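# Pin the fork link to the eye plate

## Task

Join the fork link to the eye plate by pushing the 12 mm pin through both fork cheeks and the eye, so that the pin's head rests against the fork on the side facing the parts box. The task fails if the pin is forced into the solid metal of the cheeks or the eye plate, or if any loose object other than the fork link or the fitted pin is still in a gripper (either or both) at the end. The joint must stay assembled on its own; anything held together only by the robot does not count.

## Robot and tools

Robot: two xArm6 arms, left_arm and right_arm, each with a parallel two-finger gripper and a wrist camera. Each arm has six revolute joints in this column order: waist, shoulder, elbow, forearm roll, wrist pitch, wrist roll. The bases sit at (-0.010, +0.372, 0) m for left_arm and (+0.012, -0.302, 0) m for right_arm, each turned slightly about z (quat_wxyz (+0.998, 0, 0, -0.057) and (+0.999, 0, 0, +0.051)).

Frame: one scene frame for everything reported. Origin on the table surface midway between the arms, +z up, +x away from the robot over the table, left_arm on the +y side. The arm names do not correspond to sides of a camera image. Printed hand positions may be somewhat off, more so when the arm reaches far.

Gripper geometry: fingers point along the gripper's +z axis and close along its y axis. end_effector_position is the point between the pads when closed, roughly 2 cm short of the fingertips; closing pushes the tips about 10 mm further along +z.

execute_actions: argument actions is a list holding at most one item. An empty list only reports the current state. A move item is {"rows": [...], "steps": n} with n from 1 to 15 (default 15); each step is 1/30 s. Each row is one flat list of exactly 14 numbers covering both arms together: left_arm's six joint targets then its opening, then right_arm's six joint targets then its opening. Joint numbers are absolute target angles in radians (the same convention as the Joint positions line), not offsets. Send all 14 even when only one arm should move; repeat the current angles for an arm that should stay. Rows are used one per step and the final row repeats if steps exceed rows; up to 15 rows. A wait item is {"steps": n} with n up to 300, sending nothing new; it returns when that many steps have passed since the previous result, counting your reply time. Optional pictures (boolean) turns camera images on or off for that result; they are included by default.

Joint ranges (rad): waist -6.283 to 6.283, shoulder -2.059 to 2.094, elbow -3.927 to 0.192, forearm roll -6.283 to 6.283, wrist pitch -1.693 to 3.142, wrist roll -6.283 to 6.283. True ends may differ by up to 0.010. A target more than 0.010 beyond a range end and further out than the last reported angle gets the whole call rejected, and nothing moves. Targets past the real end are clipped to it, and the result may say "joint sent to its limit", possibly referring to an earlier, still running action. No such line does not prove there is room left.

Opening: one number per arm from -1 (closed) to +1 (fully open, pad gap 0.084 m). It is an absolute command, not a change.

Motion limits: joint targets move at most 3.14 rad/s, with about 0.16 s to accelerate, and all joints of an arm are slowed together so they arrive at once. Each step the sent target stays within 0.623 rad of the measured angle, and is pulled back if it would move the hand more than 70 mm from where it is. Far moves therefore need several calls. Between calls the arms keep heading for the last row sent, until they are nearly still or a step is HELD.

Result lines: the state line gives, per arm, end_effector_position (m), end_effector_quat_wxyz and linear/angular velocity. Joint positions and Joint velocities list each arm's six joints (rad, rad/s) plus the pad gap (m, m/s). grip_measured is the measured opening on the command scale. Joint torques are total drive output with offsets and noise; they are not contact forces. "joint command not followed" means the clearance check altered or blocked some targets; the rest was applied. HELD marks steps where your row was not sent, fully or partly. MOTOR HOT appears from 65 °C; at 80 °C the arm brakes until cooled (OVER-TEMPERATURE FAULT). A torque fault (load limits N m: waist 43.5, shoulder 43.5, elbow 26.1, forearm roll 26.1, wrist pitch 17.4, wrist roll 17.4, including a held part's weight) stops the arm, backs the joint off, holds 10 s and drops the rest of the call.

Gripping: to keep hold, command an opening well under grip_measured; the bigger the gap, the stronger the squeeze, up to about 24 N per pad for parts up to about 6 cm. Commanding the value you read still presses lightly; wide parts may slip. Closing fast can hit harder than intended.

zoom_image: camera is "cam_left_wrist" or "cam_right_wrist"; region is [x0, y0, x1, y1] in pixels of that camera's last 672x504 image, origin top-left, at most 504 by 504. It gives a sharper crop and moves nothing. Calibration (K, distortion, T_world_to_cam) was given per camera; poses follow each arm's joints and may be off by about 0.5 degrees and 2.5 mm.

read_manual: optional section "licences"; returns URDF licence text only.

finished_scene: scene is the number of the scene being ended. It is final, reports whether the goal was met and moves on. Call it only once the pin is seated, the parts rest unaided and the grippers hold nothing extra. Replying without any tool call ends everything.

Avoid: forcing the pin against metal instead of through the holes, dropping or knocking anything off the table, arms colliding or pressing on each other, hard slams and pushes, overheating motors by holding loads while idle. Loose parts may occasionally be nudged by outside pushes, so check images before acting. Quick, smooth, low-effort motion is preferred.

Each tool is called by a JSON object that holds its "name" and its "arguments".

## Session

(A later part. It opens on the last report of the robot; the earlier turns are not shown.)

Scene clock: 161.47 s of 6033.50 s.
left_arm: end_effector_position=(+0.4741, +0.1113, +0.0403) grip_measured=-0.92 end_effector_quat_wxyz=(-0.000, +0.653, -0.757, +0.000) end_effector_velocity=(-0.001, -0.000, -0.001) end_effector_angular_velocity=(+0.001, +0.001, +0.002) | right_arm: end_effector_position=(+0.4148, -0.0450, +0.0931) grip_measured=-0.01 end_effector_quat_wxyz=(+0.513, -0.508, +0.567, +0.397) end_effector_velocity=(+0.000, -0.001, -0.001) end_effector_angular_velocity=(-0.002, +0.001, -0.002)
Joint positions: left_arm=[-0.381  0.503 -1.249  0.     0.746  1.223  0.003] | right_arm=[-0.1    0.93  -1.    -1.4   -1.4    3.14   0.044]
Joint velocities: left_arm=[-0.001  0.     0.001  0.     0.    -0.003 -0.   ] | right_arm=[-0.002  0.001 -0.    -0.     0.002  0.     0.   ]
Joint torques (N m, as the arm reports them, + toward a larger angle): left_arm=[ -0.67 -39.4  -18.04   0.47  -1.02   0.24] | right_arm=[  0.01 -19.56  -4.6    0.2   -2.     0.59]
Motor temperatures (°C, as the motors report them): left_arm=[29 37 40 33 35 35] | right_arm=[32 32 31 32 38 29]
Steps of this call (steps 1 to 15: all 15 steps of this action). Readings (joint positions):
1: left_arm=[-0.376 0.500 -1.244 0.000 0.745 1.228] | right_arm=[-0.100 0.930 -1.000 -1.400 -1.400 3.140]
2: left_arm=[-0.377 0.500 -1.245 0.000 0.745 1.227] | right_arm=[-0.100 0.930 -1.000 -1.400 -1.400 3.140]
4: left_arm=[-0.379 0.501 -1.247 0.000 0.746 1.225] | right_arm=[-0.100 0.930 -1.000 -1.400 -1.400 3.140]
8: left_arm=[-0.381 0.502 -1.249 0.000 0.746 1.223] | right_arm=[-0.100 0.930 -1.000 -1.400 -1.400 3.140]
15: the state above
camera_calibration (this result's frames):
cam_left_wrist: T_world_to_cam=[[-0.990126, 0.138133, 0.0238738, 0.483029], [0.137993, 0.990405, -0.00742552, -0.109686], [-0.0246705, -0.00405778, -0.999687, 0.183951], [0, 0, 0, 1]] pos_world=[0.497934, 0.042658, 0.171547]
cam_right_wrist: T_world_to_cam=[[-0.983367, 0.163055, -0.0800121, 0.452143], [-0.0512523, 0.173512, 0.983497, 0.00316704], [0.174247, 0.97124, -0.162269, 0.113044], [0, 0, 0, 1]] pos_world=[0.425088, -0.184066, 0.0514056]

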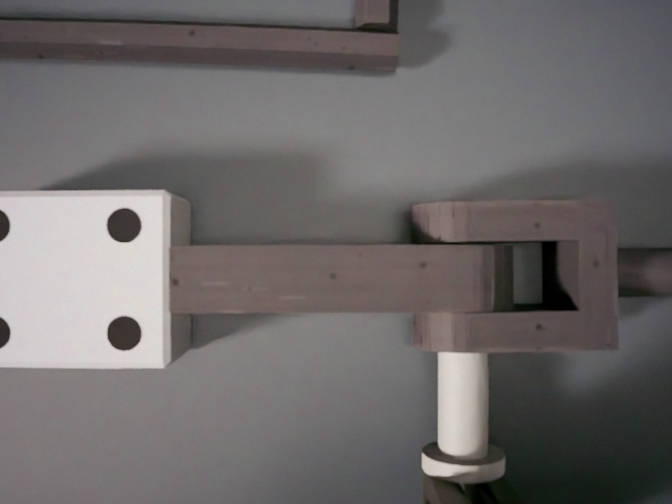

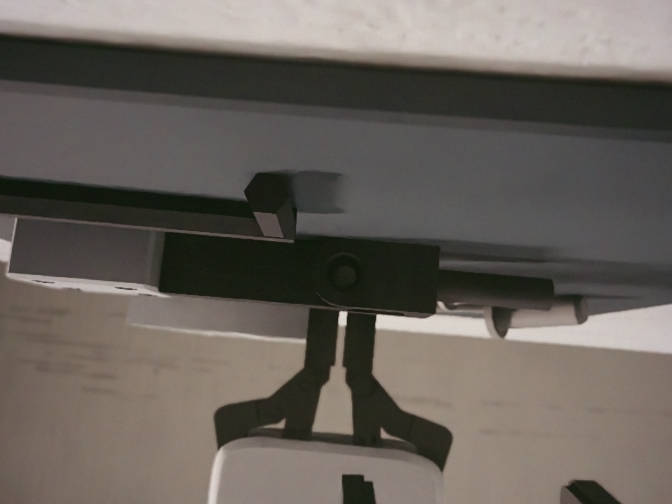

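{"name": "execute_actions", "arguments": {"actions": [{"rows":[[-0.3862,0.5057,-1.254,0,0.7483,1.218,-0.9,-0.1,0.93,-1.0,-1.4,-1.4,3.14,0]]}], "pictures": false}}

{"name": "execute_actions", "arguments": {"actions": [{"rows":[[-0.3913,0.5088,-1.259,0,0.7502,1.213,-0.9,-0.1,0.93,-1.0,-1.4,-1.4,3.14,0]]}], "pictures": false}}

{"name": "execute_actions", "arguments": {"actions": [{"rows":[[-0.3947,0.5109,-1.2623,0,0.7514,1.2095,-0.9,-0.1,0.93,-1.0,-1.4,-1.4,3.14,0]]}], "pictures": false}}

Scene clock: 166.83 s of 6033.50 s.
left_arm: end_effector_position=(+0.4736, +0.1082, +0.0402) grip_measured=-0.92 end_effector_quat_wxyz=(+0.000, +0.653, -0.757, -0.000) end_effector_velocity=(-0.000, -0.000, -0.000) end_effector_angular_velocity=(+0.000, +0.001, -0.001) | right_arm: end_effector_position=(+0.4148, -0.0450, +0.0931) grip_measured=-0.01 end_effector_quat_wxyz=(+0.513, -0.508, +0.567, +0.397) end_effector_velocity=(-0.000, +0.000, +0.000) end_effector_angular_velocity=(+0.001, +0.000, +0.001)
Joint positions: left_arm=[-0.386  0.506 -1.254 -0.     0.748  1.218  0.003] | right_arm=[-0.1    0.93  -1.    -1.4   -1.4    3.14   0.044]
Joint velocities: left_arm=[-0.     0.     0.    -0.     0.     0.001 -0.   ] | right_arm=[ 0.001  0.     0.    -0.    -0.001 -0.    -0.   ]
Joint torques (N m, as the arm reports them, + toward a larger angle): left_arm=[ -0.2  -39.66 -17.97   0.51  -1.32   0.16] | right_arm=[  0.01 -19.18  -4.49   0.09  -1.93   0.61]
Motor temperatures (°C, as the motors report them): left_arm=[29 37 40 33 35 35] | right_arm=[32 32 31 32 38 29]
Steps of this call (steps 1 to 15: the robot went on to your last target; steps 16 to 90: nothing new was sent; then 1.87 s passed at rest; steps 91 to 105: all 15 steps of this action). Readings (joint positions):
91: left_arm=[-0.381 0.503 -1.249 0.000 0.746 1.223] | right_arm=[-0.100 0.930 -1.000 -1.400 -1.400 3.140]
92: left_arm=[-0.382 0.503 -1.250 -0.000 0.747 1.222] | right_arm=[-0.100 0.930 -1.000 -1.400 -1.400 3.140]
94: left_arm=[-0.384 0.505 -1.252 -0.000 0.748 1.220] | right_arm=[-0.100 0.930 -1.000 -1.400 -1.400 3.140]
98: left_arm=[-0.386 0.506 -1.254 -0.000 0.748 1.218] | right_arm=[-0.100 0.930 -1.000 -1.400 -1.400 3.140]
105: the state above

Scene clock: 167.33 s of 6033.50 s.
left_arm: end_effector_position=(+0.4732, +0.1053, +0.0402) grip_measured=-0.92 end_effector_quat_wxyz=(-0.000, +0.653, -0.757, +0.000) end_effector_velocity=(+0.000, -0.000, +0.000) end_effector_angular_velocity=(-0.000, +0.000, +0.001) | right_arm: end_effector_position=(+0.4148, -0.0450, +0.0931) grip_measured=-0.01 end_effector_quat_wxyz=(+0.513, -0.508, +0.567, +0.397) end_effector_velocity=(-0.000, +0.000, +0.000) end_effector_angular_velocity=(-0.000, +0.000, +0.000)
Joint positions: left_arm=[-0.391  0.509 -1.259  0.     0.75   1.213  0.003] | right_arm=[-0.1    0.93  -1.    -1.4   -1.4    3.14   0.044]
Joint velocities: left_arm=[-0.     0.    -0.001 -0.     0.    -0.002 -0.   ] | right_arm=[ 0. -0. -0.  0.  0.  0. -0.]
Joint torques (N m, as the arm reports them, + toward a larger angle): left_arm=[ -0.75 -39.44 -18.12   0.36  -1.31   0.29] | right_arm=[ -0.34 -19.27  -4.43   0.12  -1.98   0.59]
Motor temperatures (°C, as the motors report them): left_arm=[29 37 40 33 35 35] | right_arm=[32 32 31 32 38 29]
Steps of this call (steps 1 to 15: all 15 steps of this action). Readings (joint positions):
1: left_arm=[-0.386 0.506 -1.254 -0.000 0.748 1.218] | right_arm=[-0.100 0.930 -1.000 -1.400 -1.400 3.140]
2: left_arm=[-0.387 0.506 -1.255 -0.000 0.749 1.217] | right_arm=[-0.100 0.930 -1.000 -1.400 -1.400 3.140]
4: left_arm=[-0.389 0.508 -1.257 -0.000 0.749 1.215] | right_arm=[-0.100 0.930 -1.000 -1.400 -1.400 3.140]
8: left_arm=[-0.391 0.509 -1.259 0.000 0.750 1.213] | right_arm=[-0.100 0.930 -1.000 -1.400 -1.400 3.140]
15: the state above

Scene clock: 167.83 s of 6033.50 s.
left_arm: end_effector_position=(+0.4729, +0.1033, +0.0402) grip_measured=-0.92 end_effector_quat_wxyz=(+0.000, +0.653, -0.757, -0.000) end_effector_velocity=(+0.000, -0.000, -0.000) end_effector_angular_velocity=(-0.000, +0.000, -0.000) | right_arm: end_effector_position=(+0.4148, -0.0450, +0.0931) grip_measured=-0.01 end_effector_quat_wxyz=(+0.513, -0.508, +0.567, +0.397) end_effector_velocity=(+0.000, +0.000, +0.000) end_effector_angular_velocity=(+0.000, +0.000, -0.000)
Joint positions: left_arm=[-0.395  0.511 -1.262 -0.     0.751  1.21   0.003] | right_arm=[-0.1    0.93  -1.    -1.4   -1.4    3.14   0.044]
Joint velocities: left_arm=[-0.     0.001 -0.001 -0.     0.     0.    -0.   ] | right_arm=[ 0.    -0.    -0.     0.    -0.     0.001  0.   ]
Joint torques (N m, as the arm reports them, + toward a larger angle): left_arm=[ -0.76 -39.97 -18.12  -0.02  -1.24   0.24] | right_arm=[ -0.59 -19.51  -4.51  -0.01  -1.85   0.5 ]
Motor temperatures (°C, as the motors report them): left_arm=[29 37 40 33 35 35] | right_arm=[32 32 31 32 38 29]
Steps of this call (steps 1 to 15: all 15 steps of this action). Readings (joint positions):
1: left_arm=[-0.391 0.509 -1.259 0.000 0.750 1.213] | right_arm=[-0.100 0.930 -1.000 -1.400 -1.400 3.140]
2: left_arm=[-0.392 0.509 -1.260 0.000 0.750 1.212] | right_arm=[-0.100 0.930 -1.000 -1.400 -1.400 3.140]
4: left_arm=[-0.393 0.510 -1.261 -0.000 0.751 1.211] | right_arm=[-0.100 0.930 -1.000 -1.400 -1.400 3.140]
8: left_arm=[-0.394 0.511 -1.262 -0.000 0.751 1.210] | right_arm=[-0.100 0.930 -1.000 -1.400 -1.400 3.140]
15: the state above

{"name": "execute_actions", "arguments": {"actions": [{"rows":[[-0.398,0.513,-1.2656,0,0.7526,1.206,-0.9,-0.1,0.93,-1.0,-1.4,-1.4,3.14,0]]}], "pictures": false}}

{"name": "execute_actions", "arguments": {"actions": [{"rows":[[-0.4015,0.5151,-1.269,0,0.7539,1.2025,-0.9,-0.1,0.93,-1.0,-1.4,-1.4,3.14,0]]}], "pictures": false}}

{"name": "execute_actions", "arguments": {"actions": [{"rows":[[-0.4049,0.5172,-1.2723,0,0.7551,1.199,-0.9,-0.1,0.93,-1.0,-1.4,-1.4,3.14,0]]}], "pictures": false}}

Scene clock: 174.20 s of 6033.50 s.
left_arm: end_effector_position=(+0.4726, +0.1013, +0.0401) grip_measured=-0.92 end_effector_quat_wxyz=(+0.000, +0.653, -0.757, +0.000) end_effector_velocity=(-0.006, -0.010, -0.001) end_effector_angular_velocity=(-0.002, +0.003, -0.017) | right_arm: end_effector_position=(+0.4148, -0.0450, +0.0931) grip_measured=-0.01 end_effector_quat_wxyz=(+0.513, -0.508, +0.567, +0.397) end_effector_velocity=(-0.000, +0.000, -0.001) end_effector_angular_velocity=(-0.001, +0.001, -0.000)
Joint positions: left_arm=[-0.398  0.513 -1.266 -0.     0.753  1.206  0.003] | right_arm=[-0.1    0.93  -1.    -1.4   -1.4    3.14   0.044]
Joint velocities: left_arm=[-0.02   0.002  0.    -0.005 -0.001  0.001 -0.   ] | right_arm=[-0.     0.001  0.     0.     0.001 -0.    -0.   ]
Joint torques (N m, as the arm reports them, + toward a larger angle): left_arm=[ -0.22 -40.07 -18.33   0.31  -1.32   0.05] | right_arm=[  0.34 -19.26  -4.52   0.12  -2.     0.59]
Motor temperatures (°C, as the motors report them): left_arm=[29 37 40 33 35 35] | right_arm=[32 32 31 32 38 29]
Steps of this call (steps 1 to 15: the robot went on to your last target; steps 16 to 90: nothing new was sent; then 2.87 s passed at rest; steps 91 to 105: all 15 steps of this action). Readings (joint positions):
91: left_arm=[-0.395 0.511 -1.262 0.000 0.751 1.209] | right_arm=[-0.100 0.930 -1.000 -1.400 -1.400 3.140]
92: left_arm=[-0.395 0.511 -1.263 -0.000 0.752 1.209] | right_arm=[-0.100 0.930 -1.000 -1.400 -1.400 3.140]
94: left_arm=[-0.397 0.512 -1.264 0.000 0.752 1.207] | right_arm=[-0.100 0.930 -1.000 -1.400 -1.400 3.140]
98: left_arm=[-0.397 0.513 -1.265 0.000 0.753 1.206] | right_arm=[-0.100 0.930 -1.000 -1.400 -1.400 3.140]
105: the state above

Scene clock: 174.70 s of 6033.50 s.
left_arm: end_effector_position=(+0.4723, +0.0993, +0.0401) grip_measured=-0.92 end_effector_quat_wxyz=(+0.000, +0.653, -0.757, -0.000) end_effector_velocity=(+0.001, -0.000, +0.001) end_effector_angular_velocity=(-0.001, -0.003, -0.000) | right_arm: end_effector_position=(+0.4148, -0.0450, +0.0931) grip_measured=-0.01 end_effector_quat_wxyz=(+0.513, -0.508, +0.567, +0.397) end_effector_velocity=(+0.000, -0.000, -0.000) end_effector_angular_velocity=(-0.001, -0.000, -0.001)
Joint positions: left_arm=[-0.402  0.515 -1.269 -0.     0.754  1.203  0.003] | right_arm=[-0.1    0.93  -1.    -1.4   -1.4    3.14   0.044]
Joint velocities: left_arm=[ 0.     0.    -0.003  0.001 -0.    -0.     0.   ] | right_arm=[-0.001 -0.     0.     0.     0.001  0.     0.   ]
Joint torques (N m, as the arm reports them, + toward a larger angle): left_arm=[ -0.58 -40.16 -18.15   0.33  -1.17   0.28] | right_arm=[ -0.18 -19.26  -4.43  -0.01  -1.96   0.5 ]
Motor temperatures (°C, as the motors report them): left_arm=[29 37 40 33 35 35] | right_arm=[32 32 31 32 38 29]
Steps of this call (steps 1 to 15: all 15 steps of this action). Readings (joint positions):
1: left_arm=[-0.399 0.513 -1.266 -0.000 0.753 1.206] | right_arm=[-0.100 0.930 -1.000 -1.400 -1.400 3.140]
2: left_arm=[-0.399 0.513 -1.266 -0.000 0.753 1.205] | right_arm=[-0.100 0.930 -1.000 -1.400 -1.400 3.140]
4: left_arm=[-0.401 0.514 -1.268 -0.000 0.753 1.204] | right_arm=[-0.100 0.930 -1.000 -1.400 -1.400 3.140]
8: left_arm=[-0.402 0.515 -1.269 -0.000 0.754 1.203] | right_arm=[-0.100 0.930 -1.000 -1.400 -1.400 3.140]
15: the state above

Scene clock: 175.20 s of 6033.50 s.
left_arm: end_effector_position=(+0.4720, +0.0973, +0.0401) grip_measured=-0.92 end_effector_quat_wxyz=(-0.000, +0.653, -0.757, +0.000) end_effector_velocity=(-0.000, -0.000, -0.000) end_effector_angular_velocity=(+0.000, +0.000, -0.001) | right_arm: end_effector_position=(+0.4148, -0.0450, +0.0931) grip_measured=-0.01 end_effector_quat_wxyz=(+0.513, -0.508, +0.567, +0.397) end_effector_velocity=(-0.000, +0.000, +0.000) end_effector_angular_velocity=(+0.000, -0.001, +0.001)
Joint positions: left_arm=[-0.405  0.517 -1.272  0.     0.755  1.199  0.003] | right_arm=[-0.1    0.93  -1.    -1.4   -1.4    3.14   0.044]
Joint velocities: left_arm=[-0.     0.    -0.     0.     0.     0.001 -0.   ] | right_arm=[ 0.001 -0.001 -0.     0.    -0.     0.    -0.   ]
Joint torques (N m, as the arm reports them, + toward a larger angle): left_arm=[ -0.75 -40.16 -17.87   0.13  -1.25   0.39] | right_arm=[ -0.11 -19.37  -4.53   0.24  -2.06   0.57]
Motor temperatures (°C, as the motors report them): left_arm=[29 37 40 33 35 35] | right_arm=[32 32 31 32 38 29]
Steps of this call (steps 1 to 15: all 15 steps of this action). Readings (joint positions):
1: left_arm=[-0.402 0.515 -1.269 -0.000 0.754 1.202] | right_arm=[-0.100 0.930 -1.000 -1.400 -1.400 3.140]
2: left_arm=[-0.402 0.515 -1.270 -0.000 0.754 1.202] | right_arm=[-0.100 0.930 -1.000 -1.400 -1.400 3.140]
4: left_arm=[-0.404 0.516 -1.271 0.000 0.755 1.200] | right_arm=[-0.100 0.930 -1.000 -1.400 -1.400 3.140]
8: left_arm=[-0.405 0.517 -1.272 0.000 0.755 1.199] | right_arm=[-0.100 0.930 -1.000 -1.400 -1.400 3.140]
15: the state above

{"name": "execute_actions", "arguments": {"actions": [{"rows":[[-0.410,0.5204,-1.2773,0,0.7569,1.194,-0.9,-0.1,0.93,-1.0,-1.4,-1.4,3.14,0]]}], "pictures": false}}

{"name": "execute_actions", "arguments": {"actions": [{"rows":[[-0.4149,0.5235,-1.2823,0,0.7588,1.189,-0.9,-0.1,0.93,-1.0,-1.4,-1.4,3.14,0]]}], "pictures": false}}

{"name": "execute_actions", "arguments": {"actions": [{"rows":[[-0.420,0.5269,-1.2878,0,0.7609,1.184,-0.9,-0.1,0.93,-1.0,-1.4,-1.4,3.14,0]]}], "pictures": false}}

{"name": "execute_actions", "arguments": {"actions": [{"rows":[[-0.426,0.5304,-1.2943,0,0.7639,1.178,-0.9,-0.1,0.93,-1.0,-1.4,-1.4,3.14,0]]}]}}

Scene clock: 183.77 s of 6033.50 s.
left_arm: end_effector_position=(+0.4715, +0.0944, +0.0400) grip_measured=-0.92 end_effector_quat_wxyz=(+0.000, +0.653, -0.757, -0.000) end_effector_velocity=(+0.000, -0.000, +0.000) end_effector_angular_velocity=(-0.000, -0.001, +0.001) | right_arm: end_effector_position=(+0.4148, -0.0450, +0.0931) grip_measured=-0.01 end_effector_quat_wxyz=(+0.513, -0.508, +0.567, +0.397) end_effector_velocity=(-0.000, +0.000, +0.000) end_effector_angular_velocity=(+0.000, -0.000, +0.000)
Joint positions: left_arm=[-0.41   0.52  -1.277  0.     0.757  1.194  0.003] | right_arm=[-0.1    0.93  -1.    -1.4   -1.4    3.14   0.044]
Joint velocities: left_arm=[-0.001  0.    -0.001  0.     0.    -0.001 -0.   ] | right_arm=[ 0.  0. -0. -0. -0. -0.  0.]
Joint torques (N m, as the arm reports them, + toward a larger angle): left_arm=[ -0.7  -40.35 -18.26   0.39  -1.24   0.3 ] | right_arm=[ -0.03 -19.35  -4.49   0.14  -2.01   0.6 ]
Motor temperatures (°C, as the motors report them): left_arm=[29 37 40 33 35 35] | right_arm=[32 32 31 32 38 29]
Steps of this call (steps 1 to 15: the robot went on to your last target; steps 16 to 90: nothing new was sent; then 5.07 s passed at rest; steps 91 to 105: all 15 steps of this action). Readings (joint positions):
91: left_arm=[-0.405 0.517 -1.272 0.000 0.755 1.199] | right_arm=[-0.100 0.930 -1.000 -1.400 -1.400 3.140]
92: left_arm=[-0.406 0.518 -1.273 0.000 0.756 1.198] | right_arm=[-0.100 0.930 -1.000 -1.400 -1.400 3.140]
94: left_arm=[-0.408 0.519 -1.275 0.000 0.756 1.196] | right_arm=[-0.100 0.930 -1.000 -1.400 -1.400 3.140]
98: left_arm=[-0.410 0.520 -1.277 0.000 0.757 1.194] | right_arm=[-0.100 0.930 -1.000 -1.400 -1.400 3.140]
105: the state above

Scene clock: 184.27 s of 6033.50 s.
left_arm: end_effector_position=(+0.4710, +0.0915, +0.0399) grip_measured=-0.92 end_effector_quat_wxyz=(+0.000, +0.653, -0.757, -0.000) end_effector_velocity=(-0.000, -0.000, -0.000) end_effector_angular_velocity=(-0.001, +0.001, +0.001) | right_arm: end_effector_position=(+0.4148, -0.0450, +0.0931) grip_measured=-0.01 end_effector_quat_wxyz=(+0.513, -0.508, +0.567, +0.397) end_effector_velocity=(-0.000, +0.000, +0.000) end_effector_angular_velocity=(+0.001, -0.000, +0.001)
Joint positions: left_arm=[-0.415  0.523 -1.282 -0.     0.759  1.189  0.003] | right_arm=[-0.1    0.93  -1.    -1.4   -1.4    3.14   0.044]
Joint velocities: left_arm=[-0.     0.    -0.    -0.002  0.    -0.    -0.   ] | right_arm=[ 0.     0.    -0.     0.    -0.001 -0.     0.   ]
Joint torques (N m, as the arm reports them, + toward a larger angle): left_arm=[ -0.4  -40.54 -18.06   0.3   -1.18   0.33] | right_arm=[ -0.31 -19.64  -4.48   0.06  -1.84   0.67]
Motor temperatures (°C, as the motors report them): left_arm=[29 37 40 33 35 35] | right_arm=[32 32 31 32 38 29]
Steps of this call (steps 1 to 15: all 15 steps of this action). Readings (joint positions):
1: left_arm=[-0.410 0.520 -1.277 0.000 0.757 1.194] | right_arm=[-0.100 0.930 -1.000 -1.400 -1.400 3.140]
2: left_arm=[-0.411 0.521 -1.278 0.000 0.757 1.193] | right_arm=[-0.100 0.930 -1.000 -1.400 -1.400 3.140]
4: left_arm=[-0.413 0.522 -1.280 0.000 0.758 1.191] | right_arm=[-0.100 0.930 -1.000 -1.400 -1.400 3.140]
8: left_arm=[-0.415 0.523 -1.282 -0.000 0.759 1.189] | right_arm=[-0.100 0.930 -1.000 -1.400 -1.400 3.140]
15: the state above

Scene clock: 184.77 s of 6033.50 s.
left_arm: end_effector_position=(+0.4706, +0.0885, +0.0399) grip_measured=-0.92 end_effector_quat_wxyz=(+0.000, +0.653, -0.757, -0.000) end_effector_velocity=(-0.000, -0.000, -0.000) end_effector_angular_velocity=(+0.000, +0.001, +0.000) | right_arm: end_effector_position=(+0.4148, -0.0450, +0.0931) grip_measured=-0.01 end_effector_quat_wxyz=(+0.513, -0.508, +0.567, +0.397) end_effector_velocity=(-0.001, +0.001, -0.000) end_effector_angular_velocity=(-0.000, +0.001, +0.002)
Joint positions: left_arm=[-0.42   0.527 -1.288  0.     0.761  1.184  0.003] | right_arm=[-0.1    0.93  -1.    -1.4   -1.4    3.14   0.044]
Joint velocities: left_arm=[-0.     0.001  0.    -0.     0.    -0.    -0.   ] | right_arm=[ 0.002  0.001 -0.    -0.     0.    -0.    -0.   ]
Joint torques (N m, as the arm reports them, + toward a larger angle): left_arm=[ -0.31 -40.48 -18.17   0.52  -1.2    0.33] | right_arm=[ -0.13 -19.48  -4.63   0.05  -2.05   0.56]
Motor temperatures (°C, as the motors report them): left_arm=[29 37 40 33 35 35] | right_arm=[32 32 31 32 38 29]
Steps of this call (steps 1 to 15: all 15 steps of this action). Readings (joint positions):
1: left_arm=[-0.415 0.524 -1.282 -0.000 0.759 1.189] | right_arm=[-0.100 0.930 -1.000 -1.400 -1.400 3.140]
2: left_arm=[-0.416 0.524 -1.283 0.000 0.759 1.188] | right_arm=[-0.100 0.930 -1.000 -1.400 -1.400 3.140]
4: left_arm=[-0.418 0.526 -1.286 -0.000 0.760 1.186] | right_arm=[-0.100 0.930 -1.000 -1.400 -1.400 3.140]
8: left_arm=[-0.420 0.527 -1.287 -0.000 0.761 1.184] | right_arm=[-0.100 0.930 -1.000 -1.400 -1.400 3.140]
15: the state above

Scene clock: 185.27 s of 6033.50 s.
left_arm: end_effector_position=(+0.4701, +0.0850, +0.0401) grip_measured=-0.92 end_effector_quat_wxyz=(+0.000, +0.653, -0.757, -0.000) end_effector_velocity=(-0.000, +0.000, -0.000) end_effector_angular_velocity=(+0.001, +0.000, -0.000) | right_arm: end_effector_position=(+0.4148, -0.0450, +0.0931) grip_measured=-0.01 end_effector_quat_wxyz=(+0.513, -0.508, +0.567, +0.397) end_effector_velocity=(-0.000, +0.000, -0.001) end_effector_angular_velocity=(-0.002, +0.001, +0.000)
Joint positions: left_arm=[-0.426  0.53  -1.294  0.     0.764  1.178  0.003] | right_arm=[-0.1    0.93  -1.    -1.4   -1.4    3.14   0.044]
Joint velocities: left_arm=[-0.    -0.001  0.001  0.001  0.    -0.001 -0.   ] | right_arm=[ 0.     0.001 -0.     0.     0.002  0.     0.   ]
Joint torques (N m, as the arm reports them, + toward a larger angle): left_arm=[ -1.18 -40.68 -18.33   0.2   -1.51   0.26] | right_arm=[ -0.41 -19.47  -4.54   0.26  -1.92   0.65]
Motor temperatures (°C, as the motors report them): left_arm=[29 37 40 33 35 35] | right_arm=[32 32 31 32 38 29]
Steps of this call (steps 1 to 15: all 15 steps of this action). Readings (joint positions):
1: left_arm=[-0.420 0.527 -1.288 0.000 0.761 1.184] | right_arm=[-0.100 0.930 -1.000 -1.400 -1.400 3.140]
2: left_arm=[-0.421 0.528 -1.289 0.000 0.762 1.183] | right_arm=[-0.100 0.930 -1.000 -1.400 -1.400 3.140]
4: left_arm=[-0.424 0.529 -1.292 -0.000 0.763 1.180] | right_arm=[-0.100 0.930 -1.000 -1.400 -1.400 3.140]
8: left_arm=[-0.426 0.530 -1.294 0.000 0.764 1.179] | right_arm=[-0.100 0.930 -1.000 -1.400 -1.400 3.140]
15: the state above
camera_calibration (this result's frames):
cam_left_wrist: T_world_to_cam=[[-0.99015, 0.137922, 0.0240861, 0.482718], [0.137784, 0.990435, -0.00729124, -0.0830641], [-0.0248614, -0.00390073, -0.999683, 0.183668], [0, 0, 0, 1]] pos_world=[0.493974, 0.0164087, 0.171377]
cam_right_wrist: T_world_to_cam=[[-0.983367, 0.163055, -0.0800122, 0.452143], [-0.0512523, 0.173512, 0.983497, 0.00316705], [0.174247, 0.97124, -0.162269, 0.113044], [0, 0, 0, 1]] pos_world=[0.425088, -0.184066, 0.0514056]

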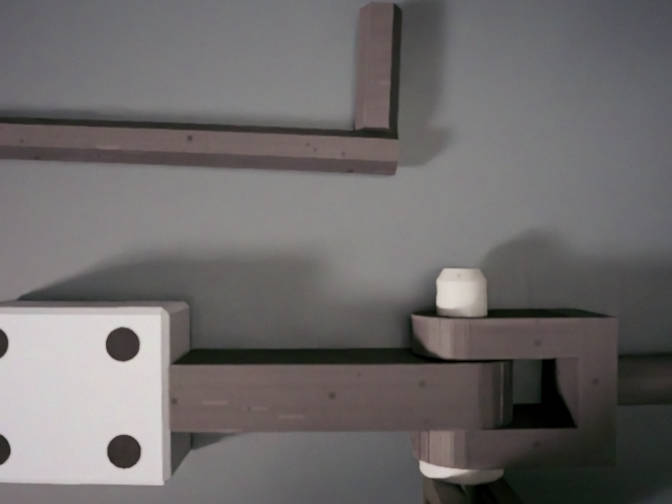

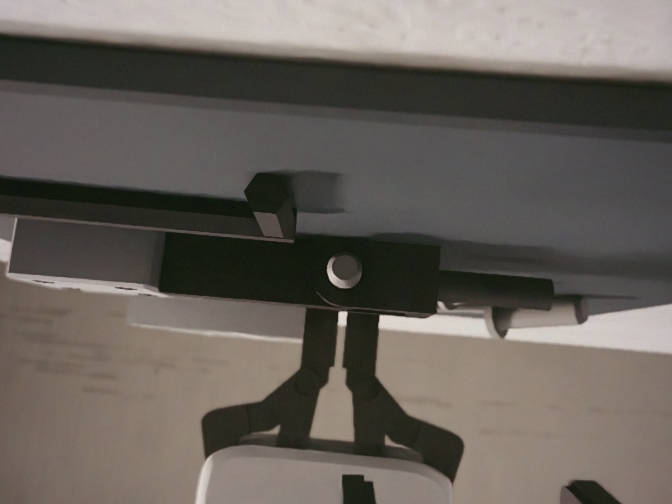

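{"name": "execute_actions", "arguments": {"actions": [{"rows":[[-0.410,0.5204,-1.2773,0,0.7569,1.194,-0.9,-0.1,0.93,-1.0,-1.4,-1.4,3.14,0]]}], "pictures": false}}

{"name": "finished_scene", "arguments": {"scene": 2}}

Scene clock: 188.67 s of 6033.50 s.
left_arm: end_effector_position=(+0.4714, +0.0941, +0.0400) grip_measured=-0.92 end_effector_quat_wxyz=(+0.000, +0.653, -0.757, +0.000) end_effector_velocity=(+0.000, +0.001, -0.000) end_effector_angular_velocity=(+0.000, +0.001, +0.002) | right_arm: end_effector_position=(+0.4148, -0.0450, +0.0931) grip_measured=-0.01 end_effector_quat_wxyz=(+0.513, -0.508, +0.567, +0.397) end_effector_velocity=(+0.000, +0.000, +0.000) end_effector_angular_velocity=(-0.000, -0.000, +0.000)
Joint positions: left_arm=[-0.41   0.521 -1.278 -0.     0.757  1.194  0.003] | right_arm=[-0.1    0.93  -1.    -1.4   -1.4    3.14   0.044]
Joint velocities: left_arm=[ 0.002 -0.001  0.002  0.    -0.     0.001 -0.   ] | right_arm=[ 0. -0.  0.  0.  0. -0. -0.]
Joint torques (N m, as the arm reports them, + toward a larger angle): left_arm=[ -0.49 -40.57 -18.15   0.27  -1.35   0.21] | right_arm=[ -0.17 -19.38  -4.48   0.31  -2.03   0.53]
Motor temperatures (°C, as the motors report them): left_arm=[29 37 40 33 35 35] | right_arm=[32 32 31 32 38 29]
Steps of this call (steps 1 to 15: the robot went on to your last target; steps 16 to 87: nothing new was sent; steps 88 to 102: all 15 steps of this action). Readings (joint positions):
88: left_arm=[-0.426 0.530 -1.294 0.000 0.764 1.178] | right_arm=[-0.100 0.930 -1.000 -1.400 -1.400 3.140]
89: left_arm=[-0.424 0.529 -1.292 -0.000 0.762 1.181] | right_arm=[-0.100 0.930 -1.000 -1.400 -1.400 3.140]
91: left_arm=[-0.418 0.524 -1.285 -0.000 0.759 1.187] | right_arm=[-0.100 0.930 -1.000 -1.400 -1.400 3.140]
95: left_arm=[-0.412 0.521 -1.279 -0.000 0.757 1.192] | right_arm=[-0.100 0.930 -1.000 -1.400 -1.400 3.140]
102: the state above

The scene is finished: the task was done.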